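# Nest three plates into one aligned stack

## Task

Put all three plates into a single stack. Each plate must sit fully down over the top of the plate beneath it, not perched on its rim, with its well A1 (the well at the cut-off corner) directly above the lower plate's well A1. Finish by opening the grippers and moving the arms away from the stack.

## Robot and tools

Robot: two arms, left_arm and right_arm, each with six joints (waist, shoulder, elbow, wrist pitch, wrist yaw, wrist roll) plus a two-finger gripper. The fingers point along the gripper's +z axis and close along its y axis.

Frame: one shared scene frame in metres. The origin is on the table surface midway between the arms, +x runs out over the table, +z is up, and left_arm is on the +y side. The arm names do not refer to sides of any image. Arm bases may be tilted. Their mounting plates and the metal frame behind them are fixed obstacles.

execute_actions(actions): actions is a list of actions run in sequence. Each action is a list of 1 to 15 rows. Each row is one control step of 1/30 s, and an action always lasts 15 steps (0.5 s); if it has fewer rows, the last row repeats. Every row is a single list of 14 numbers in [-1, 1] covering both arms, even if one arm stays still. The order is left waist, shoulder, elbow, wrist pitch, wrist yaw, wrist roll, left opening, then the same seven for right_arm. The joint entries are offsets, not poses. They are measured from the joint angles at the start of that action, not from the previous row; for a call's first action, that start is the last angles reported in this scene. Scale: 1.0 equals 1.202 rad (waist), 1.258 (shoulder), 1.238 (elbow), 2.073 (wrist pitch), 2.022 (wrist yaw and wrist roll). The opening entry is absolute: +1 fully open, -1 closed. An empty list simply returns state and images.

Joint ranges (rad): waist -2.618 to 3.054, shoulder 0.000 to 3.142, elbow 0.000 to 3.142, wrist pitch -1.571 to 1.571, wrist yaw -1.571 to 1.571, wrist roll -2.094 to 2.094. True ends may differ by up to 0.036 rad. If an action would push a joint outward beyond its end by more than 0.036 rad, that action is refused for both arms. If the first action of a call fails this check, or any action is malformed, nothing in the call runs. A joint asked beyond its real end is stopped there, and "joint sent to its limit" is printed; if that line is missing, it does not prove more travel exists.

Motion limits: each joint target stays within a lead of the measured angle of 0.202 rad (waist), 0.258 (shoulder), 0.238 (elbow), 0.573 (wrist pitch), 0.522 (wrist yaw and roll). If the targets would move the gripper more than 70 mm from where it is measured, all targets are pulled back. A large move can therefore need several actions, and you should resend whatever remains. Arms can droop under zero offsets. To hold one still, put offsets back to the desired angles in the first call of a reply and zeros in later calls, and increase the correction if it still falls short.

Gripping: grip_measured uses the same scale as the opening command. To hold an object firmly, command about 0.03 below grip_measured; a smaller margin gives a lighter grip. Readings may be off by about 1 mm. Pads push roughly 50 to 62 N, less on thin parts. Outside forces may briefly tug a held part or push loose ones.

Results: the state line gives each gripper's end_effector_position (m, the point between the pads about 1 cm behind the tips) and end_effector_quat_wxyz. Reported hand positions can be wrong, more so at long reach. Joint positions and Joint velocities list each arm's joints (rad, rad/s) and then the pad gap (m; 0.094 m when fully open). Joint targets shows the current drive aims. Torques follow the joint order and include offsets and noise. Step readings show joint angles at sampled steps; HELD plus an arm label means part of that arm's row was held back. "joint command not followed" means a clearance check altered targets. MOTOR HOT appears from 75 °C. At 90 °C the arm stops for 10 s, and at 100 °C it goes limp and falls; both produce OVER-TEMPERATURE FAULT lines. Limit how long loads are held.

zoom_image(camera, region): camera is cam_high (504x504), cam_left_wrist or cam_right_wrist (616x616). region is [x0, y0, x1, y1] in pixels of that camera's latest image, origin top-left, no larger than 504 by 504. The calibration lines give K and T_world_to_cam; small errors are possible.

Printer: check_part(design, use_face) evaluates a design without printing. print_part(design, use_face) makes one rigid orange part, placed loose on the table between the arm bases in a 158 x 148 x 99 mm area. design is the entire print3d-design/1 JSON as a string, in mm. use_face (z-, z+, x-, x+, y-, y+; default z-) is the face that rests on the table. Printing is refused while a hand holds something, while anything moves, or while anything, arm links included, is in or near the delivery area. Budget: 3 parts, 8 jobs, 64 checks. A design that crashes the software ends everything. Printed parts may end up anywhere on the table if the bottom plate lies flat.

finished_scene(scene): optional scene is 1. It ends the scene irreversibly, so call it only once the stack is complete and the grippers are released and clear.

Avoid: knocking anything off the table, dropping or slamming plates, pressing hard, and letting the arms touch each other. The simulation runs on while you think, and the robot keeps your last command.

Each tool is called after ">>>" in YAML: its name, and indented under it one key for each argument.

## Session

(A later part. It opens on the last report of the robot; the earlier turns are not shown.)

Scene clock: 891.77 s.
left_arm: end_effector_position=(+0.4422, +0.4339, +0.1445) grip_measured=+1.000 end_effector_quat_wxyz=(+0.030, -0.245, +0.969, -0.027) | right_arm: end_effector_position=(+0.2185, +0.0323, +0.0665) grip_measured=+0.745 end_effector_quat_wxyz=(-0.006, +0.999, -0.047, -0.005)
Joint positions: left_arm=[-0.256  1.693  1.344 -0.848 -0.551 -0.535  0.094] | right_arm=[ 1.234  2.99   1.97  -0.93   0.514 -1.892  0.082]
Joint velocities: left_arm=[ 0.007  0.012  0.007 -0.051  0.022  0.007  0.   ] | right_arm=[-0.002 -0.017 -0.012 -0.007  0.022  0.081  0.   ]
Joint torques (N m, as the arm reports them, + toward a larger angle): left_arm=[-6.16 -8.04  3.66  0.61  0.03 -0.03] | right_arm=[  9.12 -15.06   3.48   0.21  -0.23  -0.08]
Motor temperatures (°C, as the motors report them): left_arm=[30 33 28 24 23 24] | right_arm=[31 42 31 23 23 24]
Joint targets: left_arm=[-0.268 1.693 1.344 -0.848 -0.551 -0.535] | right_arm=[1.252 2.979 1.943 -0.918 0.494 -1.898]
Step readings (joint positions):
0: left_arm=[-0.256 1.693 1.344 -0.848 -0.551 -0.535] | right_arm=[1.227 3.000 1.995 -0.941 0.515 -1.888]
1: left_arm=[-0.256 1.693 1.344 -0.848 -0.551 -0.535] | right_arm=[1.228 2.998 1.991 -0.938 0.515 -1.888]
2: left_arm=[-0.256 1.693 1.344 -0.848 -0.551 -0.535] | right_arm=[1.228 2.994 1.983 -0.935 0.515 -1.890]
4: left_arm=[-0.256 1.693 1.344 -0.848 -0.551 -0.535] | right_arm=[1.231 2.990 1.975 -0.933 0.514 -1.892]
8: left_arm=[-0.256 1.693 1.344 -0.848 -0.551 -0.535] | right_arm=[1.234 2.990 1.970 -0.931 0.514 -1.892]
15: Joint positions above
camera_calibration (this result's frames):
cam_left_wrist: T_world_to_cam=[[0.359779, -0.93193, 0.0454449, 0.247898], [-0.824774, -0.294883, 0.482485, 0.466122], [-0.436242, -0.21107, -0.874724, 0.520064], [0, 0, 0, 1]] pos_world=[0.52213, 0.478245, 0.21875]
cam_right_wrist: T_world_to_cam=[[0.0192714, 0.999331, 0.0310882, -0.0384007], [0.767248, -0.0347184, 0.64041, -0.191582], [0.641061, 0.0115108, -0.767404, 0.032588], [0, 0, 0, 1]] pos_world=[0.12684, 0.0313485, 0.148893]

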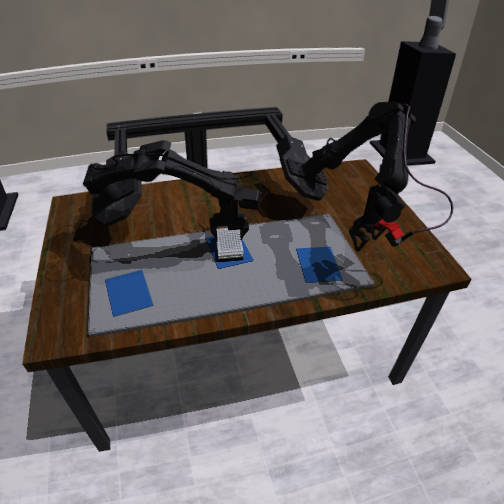

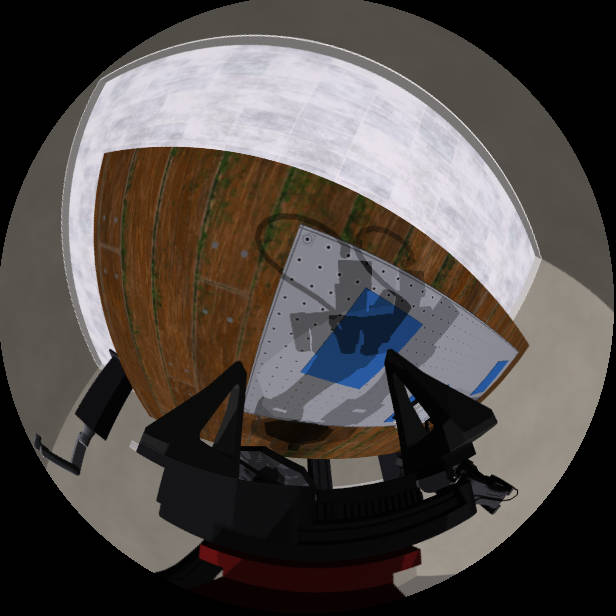

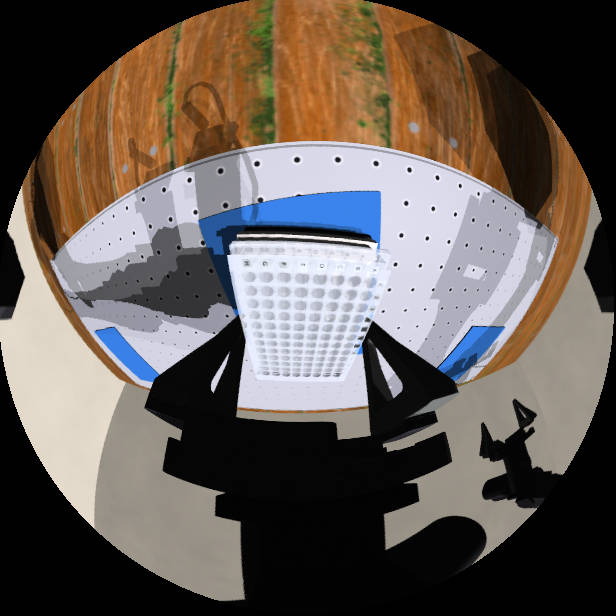

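>>> execute_actions:
  actions:
    - [[-0.01,0,0,0,0,0,1,0.015,0.009,-0.022,0.006,0,-0.003,0.715]]

Scene clock: 905.73 s.
left_arm: end_effector_position=(+0.4422, +0.4339, +0.1445) grip_measured=+1.000 end_effector_quat_wxyz=(+0.030, -0.245, +0.969, -0.027) | right_arm: end_effector_position=(+0.2186, +0.0323, +0.0665) grip_measured=+0.745 end_effector_quat_wxyz=(-0.005, +0.999, -0.047, -0.005)
Joint positions: left_arm=[-0.256  1.693  1.344 -0.848 -0.551 -0.535  0.094] | right_arm=[ 1.234  2.99   1.97  -0.93   0.515 -1.892  0.082]
Joint velocities: left_arm=[-0.007 -0.002  0.002 -0.037 -0.037 -0.022  0.   ] | right_arm=[ 0.002 -0.012 -0.007  0.051 -0.051 -0.022 -0.   ]
Joint torques (N m, as the arm reports them, + toward a larger angle): left_arm=[-6.17 -8.03  3.69  0.61  0.03 -0.03] | right_arm=[  9.09 -12.89   3.48   0.21  -0.05  -0.06]
Motor temperatures (°C, as the motors report them): left_arm=[30 33 28 24 23 24] | right_arm=[32 43 30 23 23 24]
Joint targets: left_arm=[-0.268 1.693 1.344 -0.848 -0.551 -0.535] | right_arm=[1.252 3.001 1.943 -0.918 0.514 -1.898]
Step readings (joint positions):
0: left_arm=[-0.256 1.693 1.344 -0.848 -0.551 -0.535] | right_arm=[1.234 2.990 1.970 -0.930 0.514 -1.892]
1: left_arm=[-0.256 1.693 1.344 -0.848 -0.551 -0.535] | right_arm=[1.234 2.990 1.970 -0.930 0.515 -1.892]
2: left_arm=[-0.256 1.693 1.344 -0.848 -0.551 -0.535] | right_arm=[1.234 2.990 1.970 -0.930 0.515 -1.892]
4: left_arm=[-0.256 1.693 1.344 -0.848 -0.551 -0.535] | right_arm=[1.234 2.990 1.970 -0.930 0.515 -1.892]
8: left_arm=[-0.256 1.693 1.344 -0.848 -0.551 -0.535] | right_arm=[1.234 2.990 1.970 -0.930 0.515 -1.892]
15: Joint positions above
camera_calibration (this result's frames):
cam_left_wrist: T_world_to_cam=[[0.359779, -0.93193, 0.0454449, 0.247898], [-0.824774, -0.294883, 0.482485, 0.466122], [-0.436242, -0.21107, -0.874724, 0.520064], [0, 0, 0, 1]] pos_world=[0.52213, 0.478245, 0.21875]
cam_right_wrist: T_world_to_cam=[[0.0192465, 0.999345, 0.0306485, -0.038288], [0.766576, -0.0344291, 0.64123, -0.191643], [0.641865, 0.011153, -0.766737, 0.0322586], [0, 0, 0, 1]] pos_world=[0.12694, 0.0313051, 0.148795]

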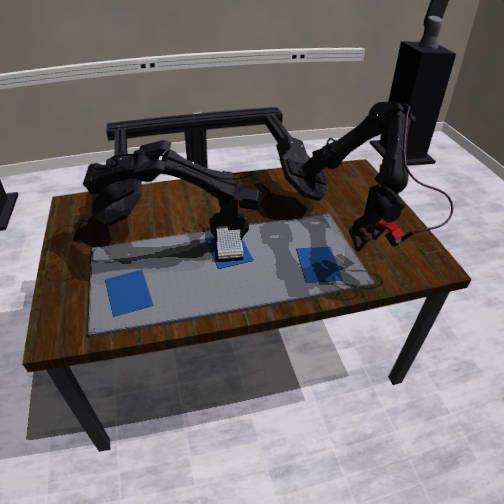

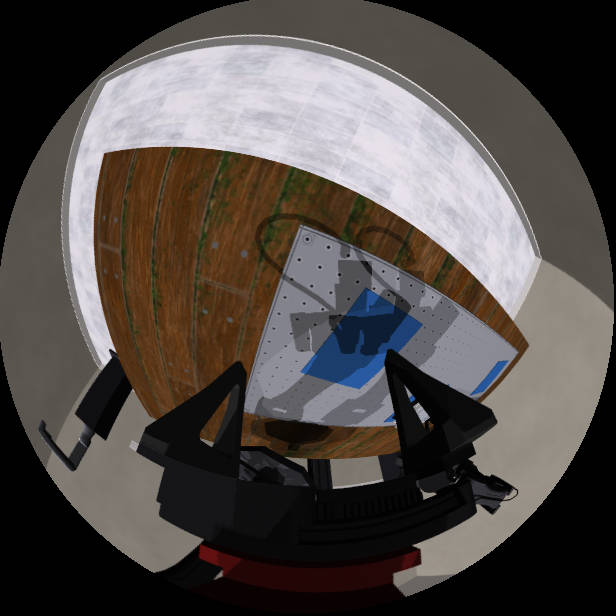

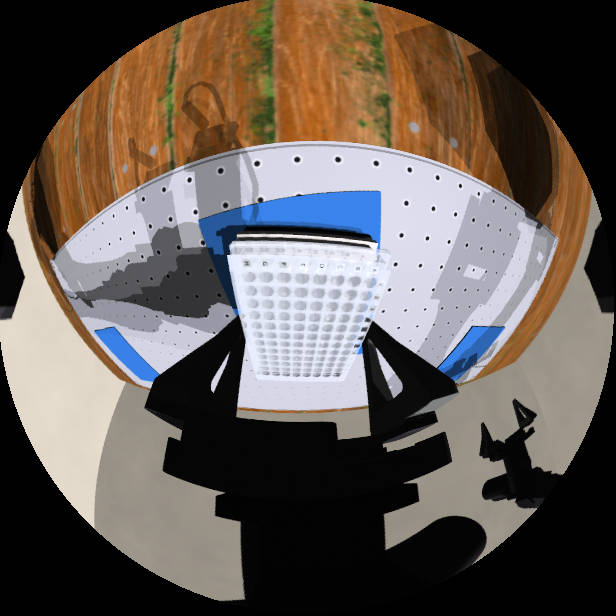

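>>> execute_actions:
  actions:
    - [[-0.01,0,0,0,0,0,1,0.015,0.016,-0.022,0.006,0,-0.003,0.715]]

>>> zoom_image:
  camera: "cam_right_wrist"
  region: [200, 180, 420, 320]

Scene clock: 916.60 s.
left_arm: end_effector_position=(+0.4422, +0.4339, +0.1445) grip_measured=+1.000 end_effector_quat_wxyz=(+0.030, -0.245, +0.969, -0.027) | right_arm: end_effector_position=(+0.2187, +0.0322, +0.0665) grip_measured=+0.745 end_effector_quat_wxyz=(-0.005, +0.999, -0.047, -0.005)
Joint positions: left_arm=[-0.256  1.693  1.344 -0.848 -0.551 -0.535  0.094] | right_arm=[ 1.234  2.99   1.97  -0.93   0.516 -1.892  0.082]
Joint velocities: left_arm=[ 0.002  0.007 -0.002 -0.037  0.022  0.037  0.   ] | right_arm=[ 0.002 -0.007  0.012 -0.007  0.022 -0.051  0.   ]
Joint torques (N m, as the arm reports them, + toward a larger angle): left_arm=[-6.16 -8.04  3.66  0.61  0.03 -0.03] | right_arm=[  9.02 -12.04   3.52   0.22  -0.03  -0.08]
Motor temperatures (°C, as the motors report them): left_arm=[30 32 28 24 23 24] | right_arm=[32 42 29 23 23 24]
Joint targets: left_arm=[-0.268 1.693 1.344 -0.848 -0.551 -0.535] | right_arm=[1.252 3.010 1.943 -0.918 0.516 -1.898]
Step readings (joint positions):
0: left_arm=[-0.256 1.693 1.344 -0.848 -0.551 -0.535] | right_arm=[1.234 2.990 1.970 -0.930 0.515 -1.892]
1: left_arm=[-0.256 1.693 1.344 -0.848 -0.551 -0.535] | right_arm=[1.234 2.990 1.970 -0.930 0.515 -1.892]
2: left_arm=[-0.256 1.693 1.344 -0.848 -0.551 -0.535] | right_arm=[1.234 2.990 1.970 -0.930 0.515 -1.892]
4: left_arm=[-0.256 1.693 1.344 -0.848 -0.551 -0.535] | right_arm=[1.234 2.990 1.970 -0.930 0.516 -1.892]
8: left_arm=[-0.256 1.693 1.344 -0.848 -0.551 -0.535] | right_arm=[1.234 2.990 1.970 -0.930 0.516 -1.892]
15: Joint positions above
camera_calibration (this result's frames):
cam_left_wrist: T_world_to_cam=[[0.359779, -0.93193, 0.0454449, 0.247898], [-0.824774, -0.294883, 0.482485, 0.466122], [-0.436242, -0.21107, -0.874724, 0.520064], [0, 0, 0, 1]] pos_world=[0.52213, 0.478245, 0.21875]
cam_right_wrist: T_world_to_cam=[[0.0192383, 0.99935, 0.0305019, -0.0382505], [0.766352, -0.0343326, 0.641503, -0.191664], [0.642132, 0.0110338, -0.766514, 0.0321488], [0, 0, 0, 1]] pos_world=[0.126974, 0.0312906, 0.148762]

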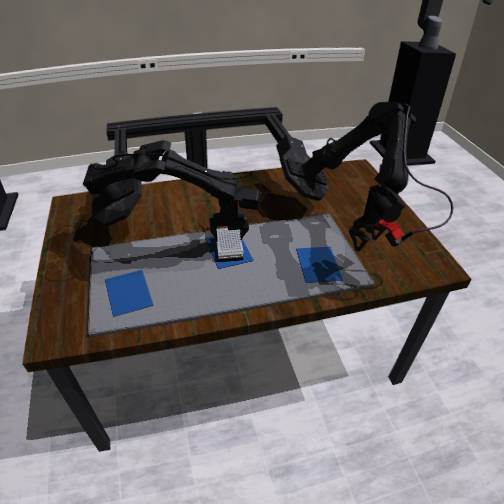

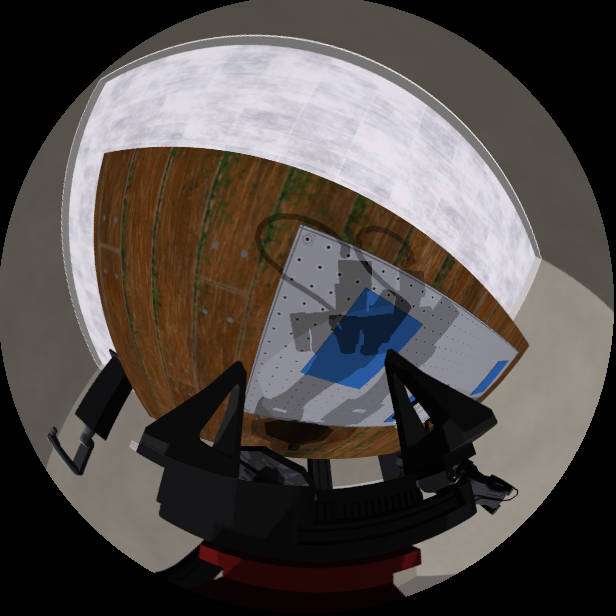

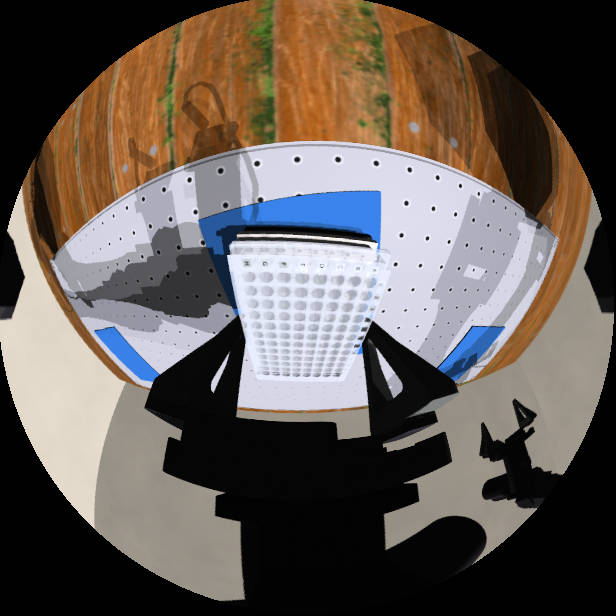

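Region (200, 180, 420, 320) of cam_right_wrist's 616x616 image, scaled by 2.291, with more detail than that image has; it fills the top 321 rows of this view, and the rest is white.

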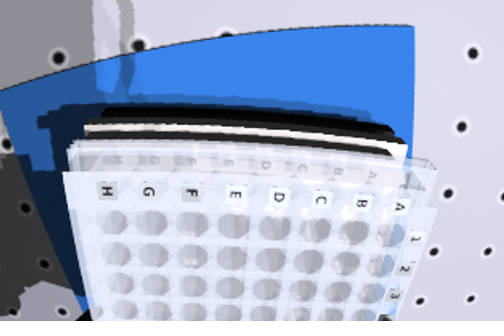

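>>> execute_actions:
  actions:
    - [[-0.01,0,0,0,0,0,1,0.015,0.024,-0.022,0.004,0,-0.003,0.715]]

>>> zoom_image:
  camera: "cam_right_wrist"
  region: [200, 180, 420, 320]

Scene clock: 924.50 s.
left_arm: end_effector_position=(+0.4422, +0.4339, +0.1445) grip_measured=+1.000 end_effector_quat_wxyz=(+0.030, -0.245, +0.969, -0.027) | right_arm: end_effector_position=(+0.2181, +0.0320, +0.0640) grip_measured=+0.745 end_effector_quat_wxyz=(-0.002, +0.999, -0.044, +0.001)
Joint positions: left_arm=[-0.256  1.693  1.344 -0.848 -0.551 -0.535  0.094] | right_arm=[ 1.237  2.998  1.97  -0.927  0.528 -1.892  0.082]
Joint velocities: left_arm=[ 0.012  0.007 -0.012  0.037 -0.037 -0.081  0.   ] | right_arm=[-0.007  0.002  0.002  0.037  0.037 -0.022 -0.   ]
Joint torques (N m, as the arm reports them, + toward a larger angle): left_arm=[-6.16 -8.04  3.67  0.61  0.04 -0.03] | right_arm=[  8.77 -11.82   3.51   0.15  -0.13  -0.06]
Motor temperatures (°C, as the motors report them): left_arm=[30 32 28 24 23 24] | right_arm=[32 41 29 23 23 24]
Joint targets: left_arm=[-0.268 1.693 1.344 -0.848 -0.551 -0.535] | right_arm=[1.252 3.020 1.943 -0.922 0.515 -1.898]
Step readings (joint positions):
0: left_arm=[-0.256 1.693 1.344 -0.848 -0.551 -0.535] | right_arm=[1.234 2.990 1.970 -0.930 0.516 -1.892]
1: left_arm=[-0.256 1.693 1.344 -0.848 -0.551 -0.535] | right_arm=[1.234 2.991 1.970 -0.930 0.516 -1.892]
2: left_arm=[-0.256 1.693 1.344 -0.848 -0.551 -0.535] | right_arm=[1.234 2.993 1.970 -0.930 0.517 -1.892]
4: left_arm=[-0.256 1.693 1.344 -0.848 -0.551 -0.535] | right_arm=[1.234 2.997 1.970 -0.927 0.523 -1.892]
8: left_arm=[-0.256 1.693 1.344 -0.848 -0.551 -0.535] | right_arm=[1.237 2.998 1.970 -0.927 0.528 -1.892]
15: Joint positions above
camera_calibration (this result's frames):
cam_left_wrist: T_world_to_cam=[[0.359779, -0.93193, 0.0454449, 0.247898], [-0.824774, -0.294883, 0.482485, 0.466122], [-0.436242, -0.21107, -0.874724, 0.520064], [0, 0, 0, 1]] pos_world=[0.52213, 0.478245, 0.21875]
cam_right_wrist: T_world_to_cam=[[0.0143816, 0.999623, 0.0233701, -0.0364381], [0.759504, -0.0261228, 0.649978, -0.188924], [0.650344, 0.00840198, -0.759593, 0.028511], [0, 0, 0, 1]] pos_world=[0.125471, 0.0312496, 0.145305]

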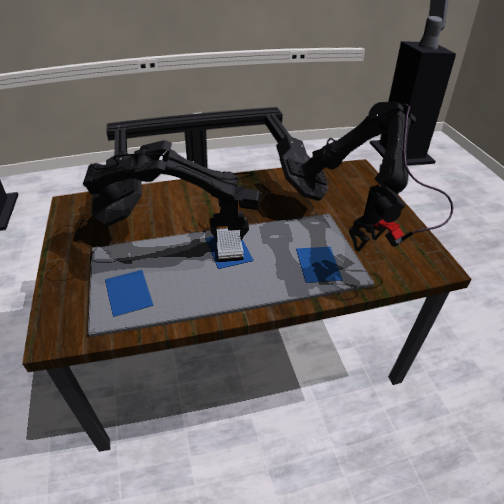

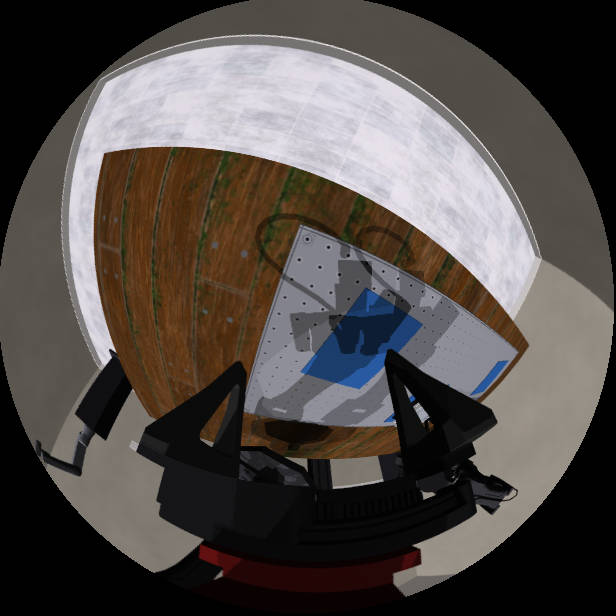

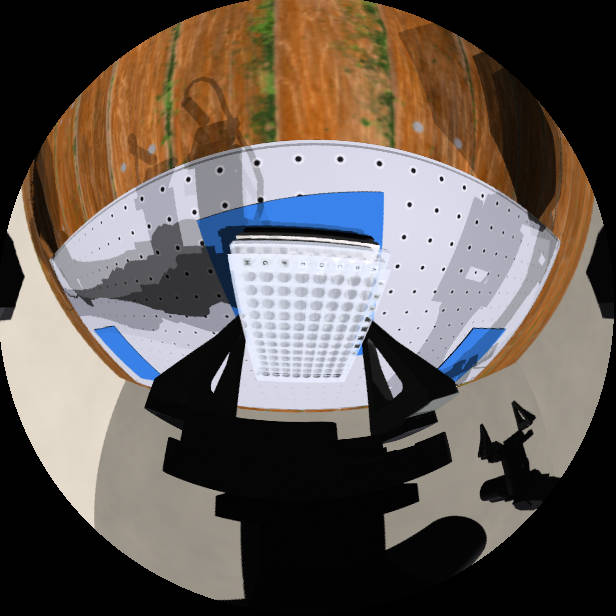

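Region (200, 180, 420, 320) of cam_right_wrist's 616x616 image, scaled by 2.291, with more detail than that image has; it fills the top 321 rows of this view, and the rest is white.

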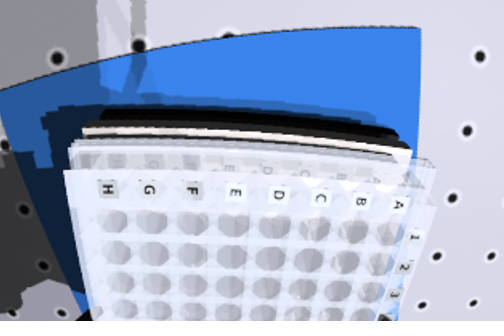

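>>> execute_actions:
  actions:
    - [[-0.01,0,0,0,0,0,1,0.012,0.01,-0.022,0.002,0,-0.003,0.74],[-0.01,0,0,0,0,0,1,0.012,0.01,-0.022,0.002,0,-0.003,0.75],[-0.01,0,0,0,0,0,1,0.012,0.01,-0.022,0.002,0,-0.003,0.76],[-0.01,0,0,0,0,0,1,0.012,0.01,-0.022,0.002,0,-0.003,0.77],[-0.01,0,0,0,0,0,1,0.012,0.01,-0.022,0.002,0,-0.003,0.78],[-0.01,0,0,0,0,0,1,0.012,0.01,-0.022,0.002,0,-0.003,0.8]]

>>> zoom_image:
  camera: "cam_right_wrist"
  region: [200, 180, 420, 400]

>>> zoom_image:
  camera: "cam_high"
  region: [190, 215, 270, 280]

Scene clock: 936.53 s.
left_arm: end_effector_position=(+0.4422, +0.4339, +0.1445) grip_measured=+1.000 end_effector_quat_wxyz=(+0.030, -0.245, +0.969, -0.027) | right_arm: end_effector_position=(+0.2183, +0.0320, +0.0640) grip_measured=+0.802 end_effector_quat_wxyz=(-0.002, +0.999, -0.044, +0.002)
Joint positions: left_arm=[-0.256  1.693  1.344 -0.848 -0.551 -0.535  0.094] | right_arm=[ 1.237  2.998  1.97  -0.927  0.529 -1.892  0.085]
Joint velocities: left_arm=[ 0.012 -0.017 -0.027 -0.007 -0.051  0.081  0.   ] | right_arm=[-0.012 -0.002 -0.002  0.022 -0.022  0.007 -0.001]
Joint torques (N m, as the arm reports them, + toward a larger angle): left_arm=[-6.17 -8.05  3.66  0.61  0.04 -0.03] | right_arm=[  8.72 -12.85   3.48   0.15  -0.02  -0.07]
Motor temperatures (°C, as the motors report them): left_arm=[30 32 28 24 23 24] | right_arm=[32 41 29 23 23 24]
Joint targets: left_arm=[-0.268 1.693 1.344 -0.848 -0.551 -0.535] | right_arm=[1.251 3.010 1.943 -0.923 0.528 -1.898]
Step readings (joint positions):
0: left_arm=[-0.256 1.693 1.344 -0.848 -0.551 -0.535] | right_arm=[1.237 2.998 1.970 -0.927 0.528 -1.892]
1: left_arm=[-0.256 1.693 1.344 -0.848 -0.551 -0.535] | right_arm=[1.237 2.998 1.970 -0.927 0.528 -1.892]
2: left_arm=[-0.256 1.693 1.344 -0.848 -0.551 -0.535] | right_arm=[1.237 2.998 1.970 -0.927 0.529 -1.892]
4: left_arm=[-0.256 1.693 1.344 -0.848 -0.551 -0.535] | right_arm=[1.237 2.998 1.970 -0.927 0.529 -1.892]
8: left_arm=[-0.256 1.693 1.344 -0.848 -0.551 -0.535] | right_arm=[1.237 2.998 1.970 -0.927 0.529 -1.892]
15: Joint positions above
camera_calibration (this result's frames):
cam_left_wrist: T_world_to_cam=[[0.359779, -0.93193, 0.0454449, 0.247898], [-0.824774, -0.294883, 0.482485, 0.466122], [-0.436242, -0.21107, -0.874724, 0.520064], [0, 0, 0, 1]] pos_world=[0.52213, 0.478245, 0.21875]
cam_right_wrist: T_world_to_cam=[[0.0145508, 0.999624, 0.0232341, -0.0364668], [0.758731, -0.0261725, 0.650878, -0.18898], [0.651242, 0.0081576, -0.758826, 0.0281303], [0, 0, 0, 1]] pos_world=[0.125596, 0.0312775, 0.145196]

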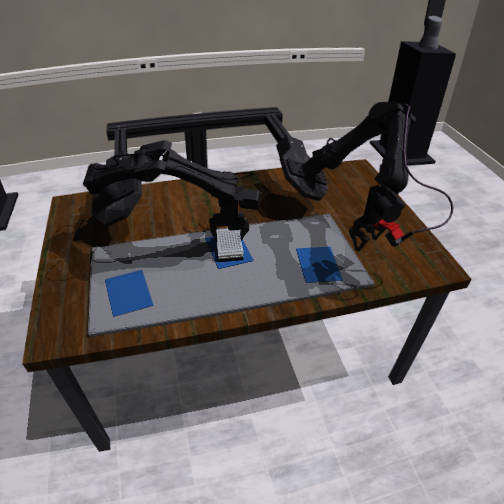

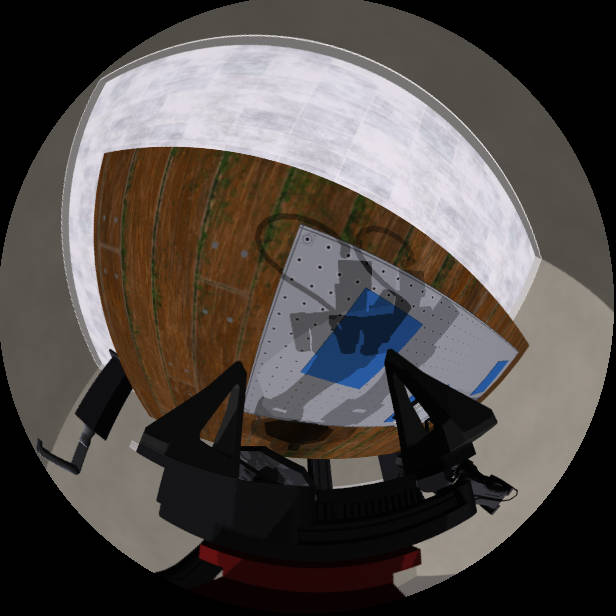

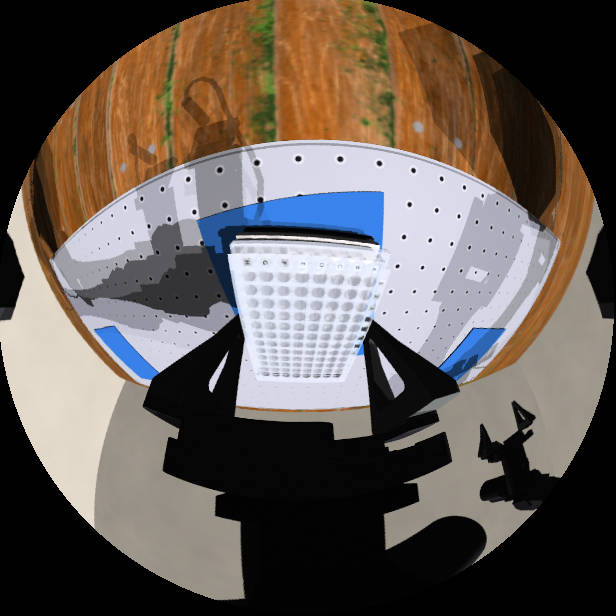

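Region (200, 180, 420, 400) of cam_right_wrist's 616x616 image, scaled by 2.291, with more detail than that image has.

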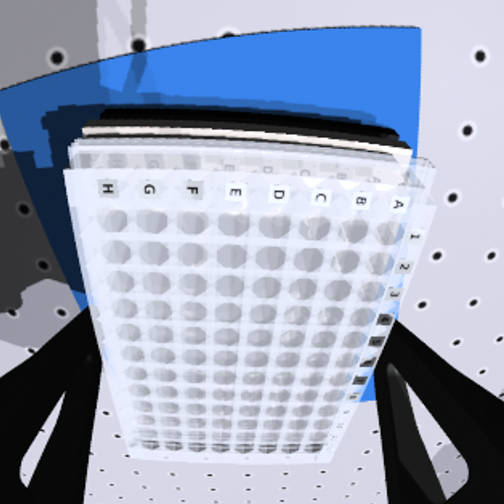

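Region (190, 215, 270, 280) of cam_high's 504x504 image, scaled by 6.300, with more detail than that image has; it fills the top 410 rows of this view, and the rest is white.

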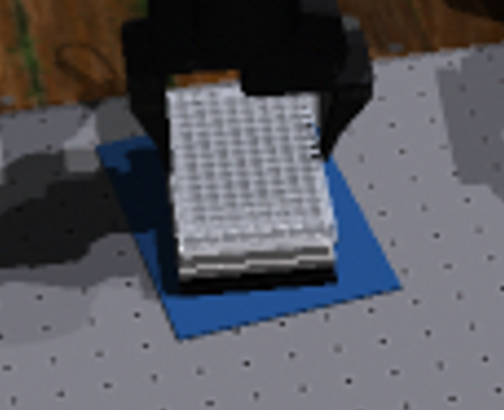

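>>> execute_actions:
  actions:
    - [[-0.01,0,0,0,0,0,1,0.012,0.01,-0.022,0.002,0,-0.003,1]]
    - [[-0.01,0,0,0,0,0,1,-0.025,0.031,-0.0335,0.025,0.002,-0.013,1]]

Scene clock: 949.93 s.
left_arm: end_effector_position=(+0.4422, +0.4339, +0.1445) grip_measured=+1.000 end_effector_quat_wxyz=(+0.030, -0.245, +0.969, -0.027) | right_arm: end_effector_position=(+0.2178, +0.0268, +0.0413) grip_measured=+1.000 end_effector_quat_wxyz=(+0.006, +0.999, -0.047, -0.007)
Joint positions: left_arm=[-0.256  1.693  1.344 -0.848 -0.551 -0.535  0.094] | right_arm=[ 1.203  3.028  1.954 -0.885  0.531 -1.911  0.094]
Joint velocities: left_arm=[-0.002  0.002 -0.007 -0.022  0.007  0.022  0.   ] | right_arm=[-0.012  0.002 -0.012 -0.007  0.007 -0.081  0.   ]
Joint torques (N m, as the arm reports them, + toward a larger angle): left_arm=[-6.16 -8.03  3.66  0.6   0.03 -0.04] | right_arm=[  7.87 -13.2    3.55   0.16   0.01  -0.07]
Motor temperatures (°C, as the motors report them): left_arm=[30 32 28 24 23 24] | right_arm=[32 41 29 23 23 24]
Joint targets: left_arm=[-0.268 1.693 1.344 -0.848 -0.551 -0.535] | right_arm=[1.207 3.037 1.929 -0.875 0.533 -1.918]
Step readings (joint positions; steps 1 to 15: 1st action; 16 to 30: 2nd action):
0: left_arm=[-0.256 1.693 1.344 -0.848 -0.551 -0.535] | right_arm=[1.237 2.998 1.970 -0.927 0.529 -1.892]
1: left_arm=[-0.256 1.693 1.344 -0.848 -0.551 -0.535] | right_arm=[1.237 2.998 1.970 -0.927 0.529 -1.892]
2: left_arm=[-0.256 1.693 1.344 -0.848 -0.551 -0.535] | right_arm=[1.237 2.998 1.970 -0.927 0.529 -1.892]
4: left_arm=[-0.256 1.693 1.344 -0.848 -0.551 -0.535] | right_arm=[1.237 2.998 1.970 -0.927 0.529 -1.892]
8: left_arm=[-0.256 1.693 1.344 -0.848 -0.551 -0.535] | right_arm=[1.237 2.998 1.970 -0.927 0.529 -1.892]
15: left_arm=[-0.256 1.693 1.344 -0.848 -0.551 -0.535] | right_arm=[1.237 2.998 1.970 -0.927 0.529 -1.892]
16: left_arm=[-0.256 1.693 1.344 -0.848 -0.551 -0.535] | right_arm=[1.235 2.999 1.969 -0.922 0.529 -1.895]
17: left_arm=[-0.256 1.693 1.344 -0.848 -0.551 -0.535] | right_arm=[1.232 3.002 1.967 -0.914 0.529 -1.898]
19: left_arm=[-0.256 1.693 1.344 -0.848 -0.551 -0.535] | right_arm=[1.221 3.011 1.963 -0.900 0.529 -1.903]
23: left_arm=[-0.256 1.693 1.344 -0.848 -0.551 -0.535] | right_arm=[1.204 3.026 1.954 -0.889 0.530 -1.908]
30: Joint positions above
camera_calibration (this result's frames):
cam_left_wrist: T_world_to_cam=[[0.359779, -0.93193, 0.0454449, 0.247898], [-0.824774, -0.294883, 0.482485, 0.466122], [-0.436242, -0.21107, -0.874724, 0.520064], [0, 0, 0, 1]] pos_world=[0.52213, 0.478245, 0.21875]
cam_right_wrist: T_world_to_cam=[[0.0207671, 0.999746, 0.00877562, -0.031503], [0.770059, -0.0215928, 0.637608, -0.17598], [0.637635, -0.00648353, -0.770311, 0.0151475], [0, 0, 0, 1]] pos_world=[0.12651, 0.0277933, 0.124151]

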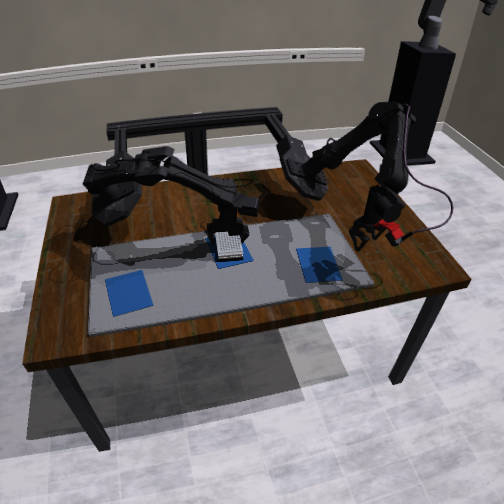

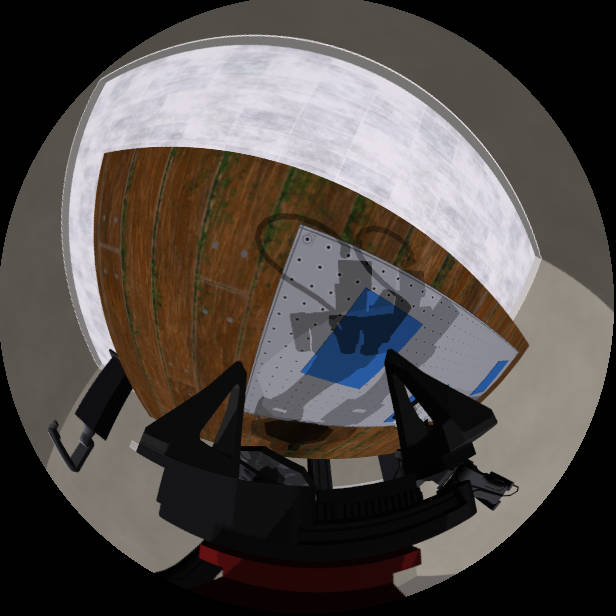

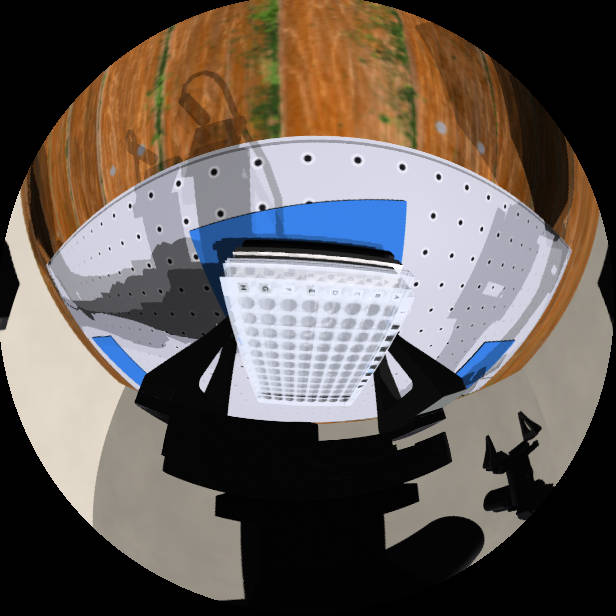

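>>> execute_actions:
  actions:
    - [[-0.01,0,0,0,0,0,1,0.006,0.004,-0.015,0.015,0,-0.008,1]]

>>> zoom_image:
  camera: "cam_right_wrist"
  region: [190, 200, 440, 420]

Scene clock: 960.80 s.
left_arm: end_effector_position=(+0.4422, +0.4339, +0.1445) grip_measured=+1.000 end_effector_quat_wxyz=(+0.030, -0.245, +0.969, -0.027) | right_arm: end_effector_position=(+0.2197, +0.0308, +0.0413) grip_measured=+1.000 end_effector_quat_wxyz=(-0.002, +0.999, -0.048, -0.004)
Joint positions: left_arm=[-0.256  1.693  1.344 -0.848 -0.551 -0.535  0.094] | right_arm=[ 1.203  3.028  1.954 -0.865  0.531 -1.92   0.094]
Joint velocities: left_arm=[ 0.012 -0.017 -0.002  0.022 -0.022 -0.037  0.   ] | right_arm=[ 0.002 -0.002 -0.017  0.007 -0.022 -0.007  0.   ]
Joint torques (N m, as the arm reports them, + toward a larger angle): left_arm=[-6.16 -8.04  3.65  0.61  0.04 -0.03] | right_arm=[  8.2  -13.47   3.89   0.22  -0.02  -0.07]
Motor temperatures (°C, as the motors report them): left_arm=[30 32 28 24 23 24] | right_arm=[32 41 29 23 23 24]
Joint targets: left_arm=[-0.268 1.693 1.344 -0.848 -0.551 -0.535] | right_arm=[1.210 3.033 1.935 -0.854 0.531 -1.927]
Step readings (joint positions):
0: left_arm=[-0.256 1.693 1.344 -0.848 -0.551 -0.535] | right_arm=[1.203 3.028 1.954 -0.885 0.531 -1.911]
1: left_arm=[-0.256 1.693 1.344 -0.848 -0.551 -0.535] | right_arm=[1.203 3.028 1.954 -0.883 0.531 -1.913]
2: left_arm=[-0.256 1.693 1.344 -0.848 -0.551 -0.535] | right_arm=[1.203 3.028 1.954 -0.880 0.531 -1.914]
4: left_arm=[-0.256 1.693 1.344 -0.848 -0.551 -0.535] | right_arm=[1.203 3.028 1.954 -0.874 0.531 -1.917]
8: left_arm=[-0.256 1.693 1.344 -0.848 -0.551 -0.535] | right_arm=[1.203 3.028 1.954 -0.868 0.531 -1.919]
15: Joint positions above
camera_calibration (this result's frames):
cam_left_wrist: T_world_to_cam=[[0.359779, -0.93193, 0.0454449, 0.247898], [-0.824774, -0.294883, 0.482485, 0.466122], [-0.436242, -0.21107, -0.874724, 0.520064], [0, 0, 0, 1]] pos_world=[0.52213, 0.478245, 0.21875]
cam_right_wrist: T_world_to_cam=[[0.0212952, 0.999479, 0.0242397, -0.0362823], [0.765158, -0.0318982, 0.643051, -0.176203], [0.64349, 0.00485329, -0.765439, 0.0120646], [0, 0, 0, 1]] pos_world=[0.127832, 0.0305843, 0.123422]

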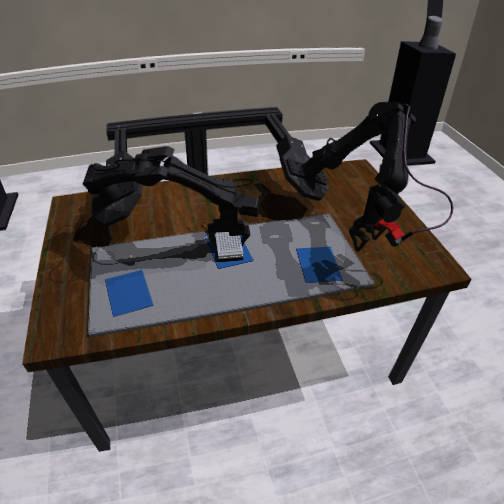

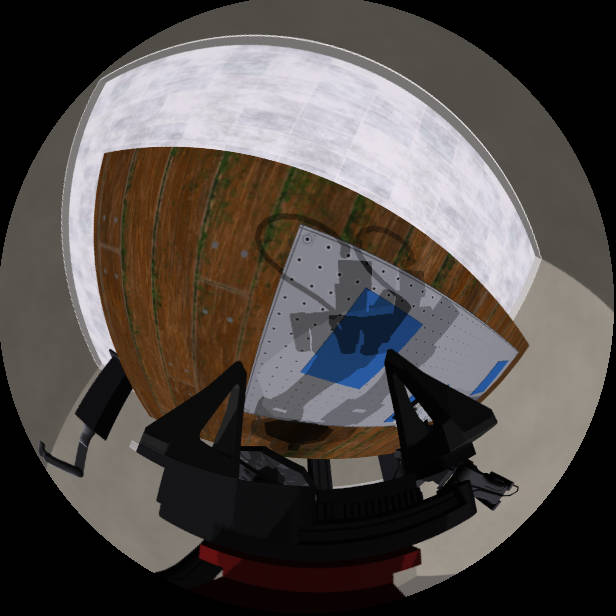

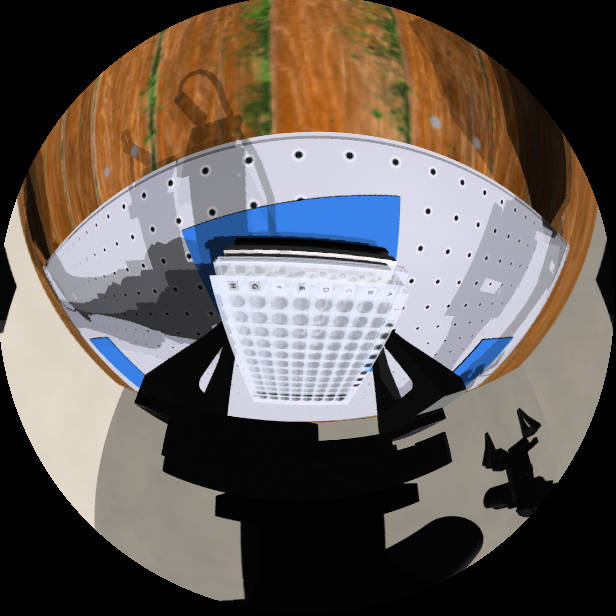

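Region (190, 200, 440, 420) of cam_right_wrist's 616x616 image, scaled by 2.016, with more detail than that image has; it fills the top 444 rows of this view, and the rest is white.

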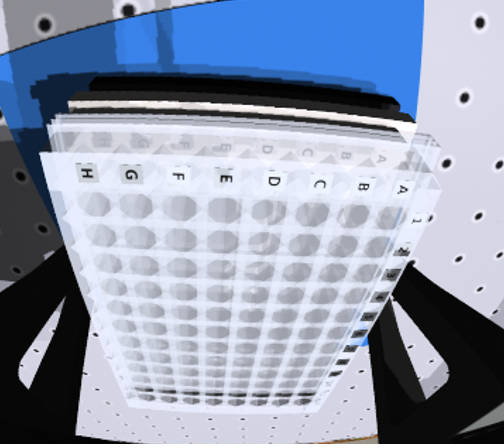

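>>> execute_actions:
  actions:
    - [[-0.01,0,0,0,0,0,1,0.006,0.004,-0.015,0.005,0,-0.003,0.9],[-0.01,0,0,0,0,0,1,0.006,0.004,-0.015,0.005,0,-0.003,0.87],[-0.01,0,0,0,0,0,1,0.006,0.004,-0.015,0.005,0,-0.003,0.85],[-0.01,0,0,0,0,0,1,0.006,0.004,-0.015,0.005,0,-0.003,0.84],[-0.01,0,0,0,0,0,1,0.006,0.004,-0.015,0.005,0,-0.003,0.83],[-0.01,0,0,0,0,0,1,0.006,0.004,-0.015,0.005,0,-0.003,0.82],[-0.01,0,0,0,0,0,1,0.006,0.004,-0.015,0.005,0,-0.003,0.81]]
    - [[-0.01,0,0,0,0,0,1,0.006,0.004,-0.015,0.005,0,-0.003,1]]

>>> zoom_image:
  camera: "cam_right_wrist"
  region: [190, 200, 440, 420]

Scene clock: 978.10 s.
left_arm: end_effector_position=(+0.4422, +0.4339, +0.1445) grip_measured=+1.000 end_effector_quat_wxyz=(+0.030, -0.245, +0.969, -0.027) | right_arm: end_effector_position=(+0.2198, +0.0310, +0.0413) grip_measured=+1.000 end_effector_quat_wxyz=(-0.002, +0.999, -0.048, -0.003)
Joint positions: left_arm=[-0.256  1.693  1.344 -0.848 -0.551 -0.535  0.094] | right_arm=[ 1.203  3.028  1.954 -0.864  0.531 -1.921  0.094]
Joint velocities: left_arm=[ 0.002 -0.007 -0.012  0.007 -0.007 -0.007  0.   ] | right_arm=[ 0.002 -0.007 -0.002  0.051 -0.022 -0.066  0.   ]
Joint torques (N m, as the arm reports them, + toward a larger angle): left_arm=[-6.16 -8.04  3.66  0.61  0.03 -0.03] | right_arm=[  8.16 -13.5    3.89   0.2   -0.03  -0.06]
Motor temperatures (°C, as the motors report them): left_arm=[30 32 28 24 23 24] | right_arm=[31 42 29 23 23 24]
Joint targets: left_arm=[-0.268 1.693 1.344 -0.848 -0.551 -0.535] | right_arm=[1.210 3.033 1.935 -0.854 0.531 -1.927]
Step readings (joint positions; steps 1 to 15: 1st action; 16 to 30: 2nd action):
0: left_arm=[-0.256 1.693 1.344 -0.848 -0.551 -0.535] | right_arm=[1.203 3.028 1.954 -0.864 0.531 -1.921]
1: left_arm=[-0.256 1.693 1.344 -0.848 -0.551 -0.535] | right_arm=[1.203 3.028 1.954 -0.864 0.531 -1.921]
2: left_arm=[-0.256 1.693 1.344 -0.848 -0.551 -0.535] | right_arm=[1.203 3.028 1.954 -0.864 0.531 -1.921]
4: left_arm=[-0.256 1.693 1.344 -0.848 -0.551 -0.535] | right_arm=[1.203 3.028 1.954 -0.864 0.531 -1.921]
8: left_arm=[-0.256 1.693 1.344 -0.848 -0.551 -0.535] | right_arm=[1.203 3.028 1.954 -0.864 0.531 -1.921]
15: left_arm=[-0.256 1.693 1.344 -0.848 -0.551 -0.535] | right_arm=[1.203 3.028 1.954 -0.864 0.531 -1.921]
16: left_arm=[-0.256 1.693 1.344 -0.848 -0.551 -0.535] | right_arm=[1.203 3.028 1.954 -0.864 0.531 -1.921]
17: left_arm=[-0.256 1.693 1.344 -0.848 -0.551 -0.535] | right_arm=[1.203 3.028 1.954 -0.864 0.531 -1.921]
19: left_arm=[-0.256 1.693 1.344 -0.848 -0.551 -0.535] | right_arm=[1.203 3.028 1.954 -0.864 0.531 -1.921]
23: left_arm=[-0.256 1.693 1.344 -0.848 -0.551 -0.535] | right_arm=[1.203 3.028 1.954 -0.864 0.531 -1.921]
30: Joint positions above
camera_calibration (this result's frames):
cam_left_wrist: T_world_to_cam=[[0.359779, -0.93193, 0.0454449, 0.247898], [-0.824774, -0.294883, 0.482485, 0.466122], [-0.436242, -0.21107, -0.874724, 0.520064], [0, 0, 0, 1]] pos_world=[0.52213, 0.478245, 0.21875]
cam_right_wrist: T_world_to_cam=[[0.0212989, 0.999465, 0.0248391, -0.0364632], [0.764976, -0.0322881, 0.643249, -0.17621], [0.643706, 0.00530087, -0.765254, 0.0119475], [0, 0, 0, 1]] pos_world=[0.127882, 0.0306909, 0.123396]

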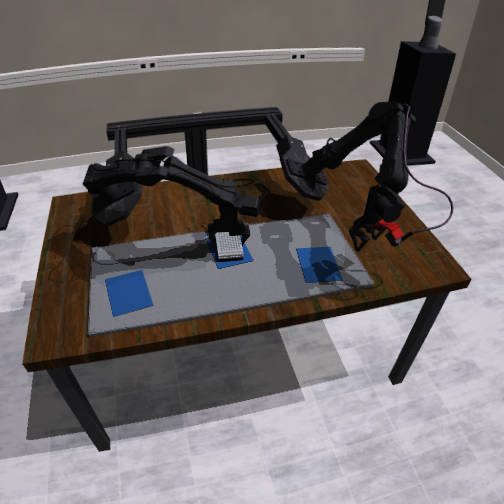

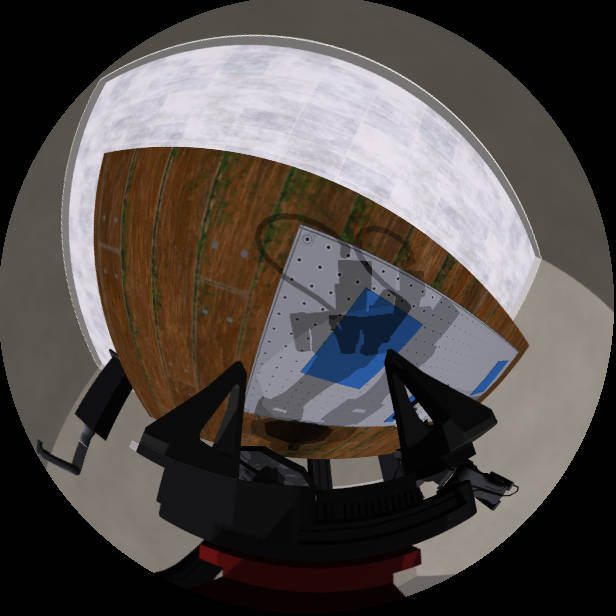

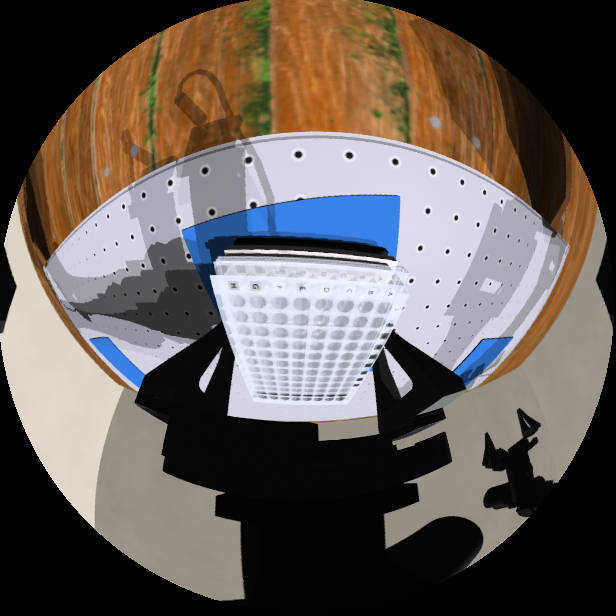

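Region (190, 200, 440, 420) of cam_right_wrist's 616x616 image, scaled by 2.016, with more detail than that image has; it fills the top 444 rows of this view, and the rest is white.

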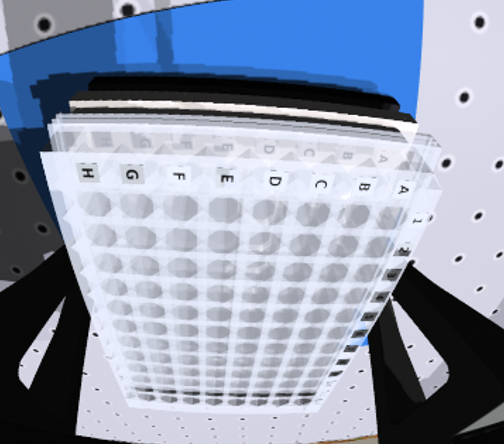

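>>> execute_actions:
  actions:
    - [[-0.01,0,0,0,0,0,1,0.02,-0.012,0.024,-0.008,0,0.005,1],[-0.01,0,0,0,0,0,1,0.02,-0.012,0.024,-0.008,0,0.005,1],[-0.01,0,0,0,0,0,1,0.025,-0.017,0.027,-0.015,0,0.008,1],[-0.01,0,0,0,0,0,1,0.031,-0.022,0.03,-0.022,0,0.011,1],[-0.01,0,0,0,0,0,1,0.036,-0.028,0.033,-0.028,0,0.015,1],[-0.01,0,0,0,0,0,1,0.042,-0.033,0.036,-0.035,0,0.018,1]]

>>> zoom_image:
  camera: "cam_right_wrist"
  region: [200, 180, 420, 400]

>>> zoom_image:
  camera: "cam_high"
  region: [190, 215, 270, 280]

Scene clock: 995.70 s.
left_arm: end_effector_position=(+0.4422, +0.4339, +0.1445) grip_measured=+1.000 end_effector_quat_wxyz=(+0.030, -0.245, +0.969, -0.027) | right_arm: end_effector_position=(+0.2211, +0.0384, +0.0673) grip_measured=+1.000 end_effector_quat_wxyz=(-0.014, +0.999, -0.049, +0.009)
Joint positions: left_arm=[-0.256  1.693  1.344 -0.848 -0.551 -0.535  0.094] | right_arm=[ 1.242  2.993  1.972 -0.903  0.531 -1.893  0.094]
Joint velocities: left_arm=[-0.017 -0.002 -0.007  0.022 -0.007  0.051  0.   ] | right_arm=[-0.002  0.002 -0.012 -0.081  0.007  0.007  0.   ]
Joint torques (N m, as the arm reports them, + toward a larger angle): left_arm=[-6.15 -8.06  3.65  0.61  0.03 -0.03] | right_arm=[  8.62 -14.7    7.36  -0.12   0.02   0.1 ]
Motor temperatures (°C, as the motors report them): left_arm=[30 32 28 24 23 24] | right_arm=[32 43 29 23 23 24]
Joint targets: left_arm=[-0.268 1.693 1.344 -0.848 -0.551 -0.535] | right_arm=[1.253 2.987 1.998 -0.937 0.531 -1.884]
Step readings (joint positions):
0: left_arm=[-0.256 1.693 1.344 -0.848 -0.551 -0.535] | right_arm=[1.203 3.028 1.954 -0.864 0.531 -1.921]
1: left_arm=[-0.256 1.693 1.344 -0.848 -0.551 -0.535] | right_arm=[1.203 3.028 1.954 -0.864 0.531 -1.920]
2: left_arm=[-0.256 1.693 1.344 -0.848 -0.551 -0.535] | right_arm=[1.204 3.028 1.954 -0.864 0.531 -1.919]
4: left_arm=[-0.256 1.693 1.344 -0.848 -0.551 -0.535] | right_arm=[1.207 3.026 1.954 -0.867 0.531 -1.916]
8: left_arm=[-0.256 1.693 1.344 -0.848 -0.551 -0.535] | right_arm=[1.227 3.008 1.955 -0.891 0.531 -1.901]
15: Joint positions above
camera_calibration (this result's frames):
cam_left_wrist: T_world_to_cam=[[0.359779, -0.93193, 0.0454449, 0.247898], [-0.824774, -0.294883, 0.482485, 0.466122], [-0.436242, -0.21107, -0.874724, 0.520064], [0, 0, 0, 1]] pos_world=[0.52213, 0.478245, 0.21875]
cam_right_wrist: T_world_to_cam=[[0.0237689, 0.9986, 0.047258, -0.0466252], [0.748329, -0.0491172, 0.661506, -0.190585], [0.662901, 0.0196413, -0.748449, 0.0250245], [0, 0, 0, 1]] pos_world=[0.127139, 0.0367074, 0.147006]

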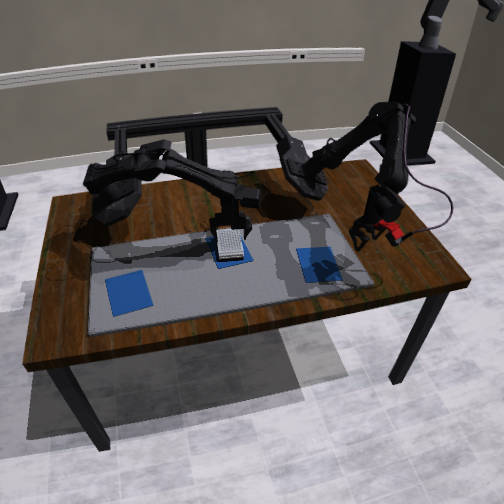

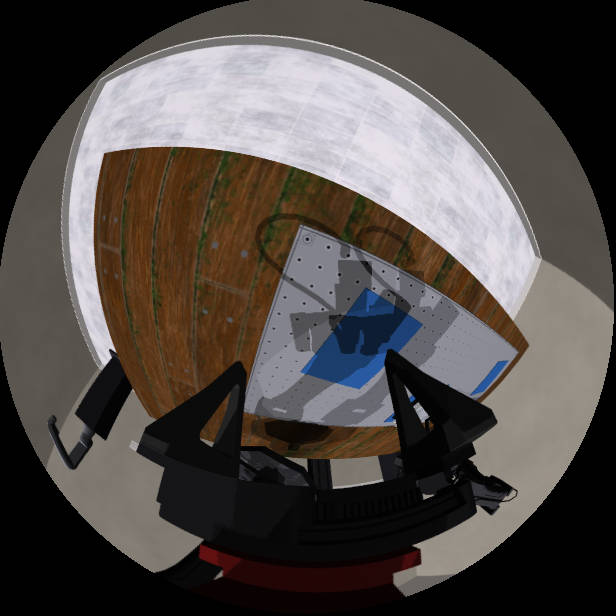

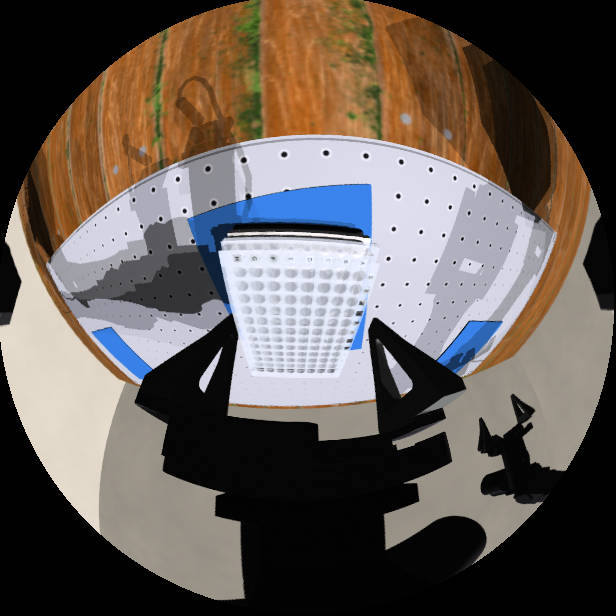

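Region (200, 180, 420, 400) of cam_right_wrist's 616x616 image, scaled by 2.291, with more detail than that image has.

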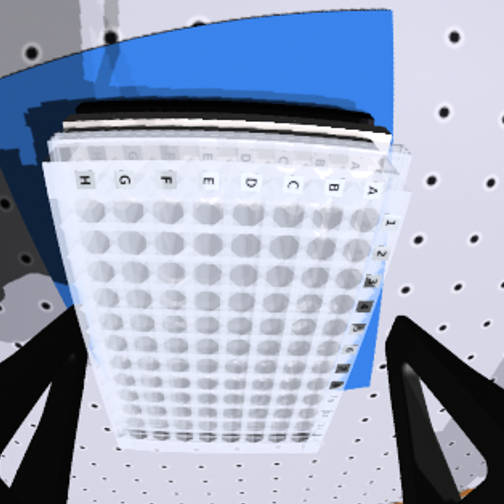

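Region (190, 215, 270, 280) of cam_high's 504x504 image, scaled by 6.300, with more detail than that image has; it fills the top 410 rows of this view, and the rest is white.

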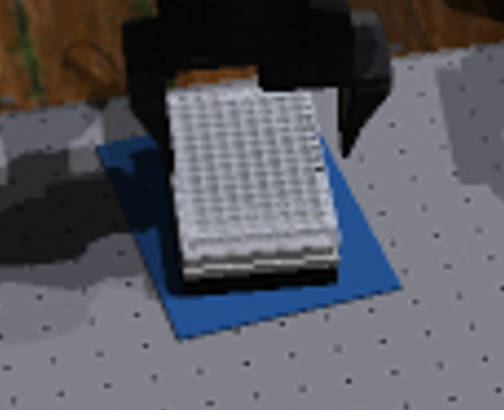

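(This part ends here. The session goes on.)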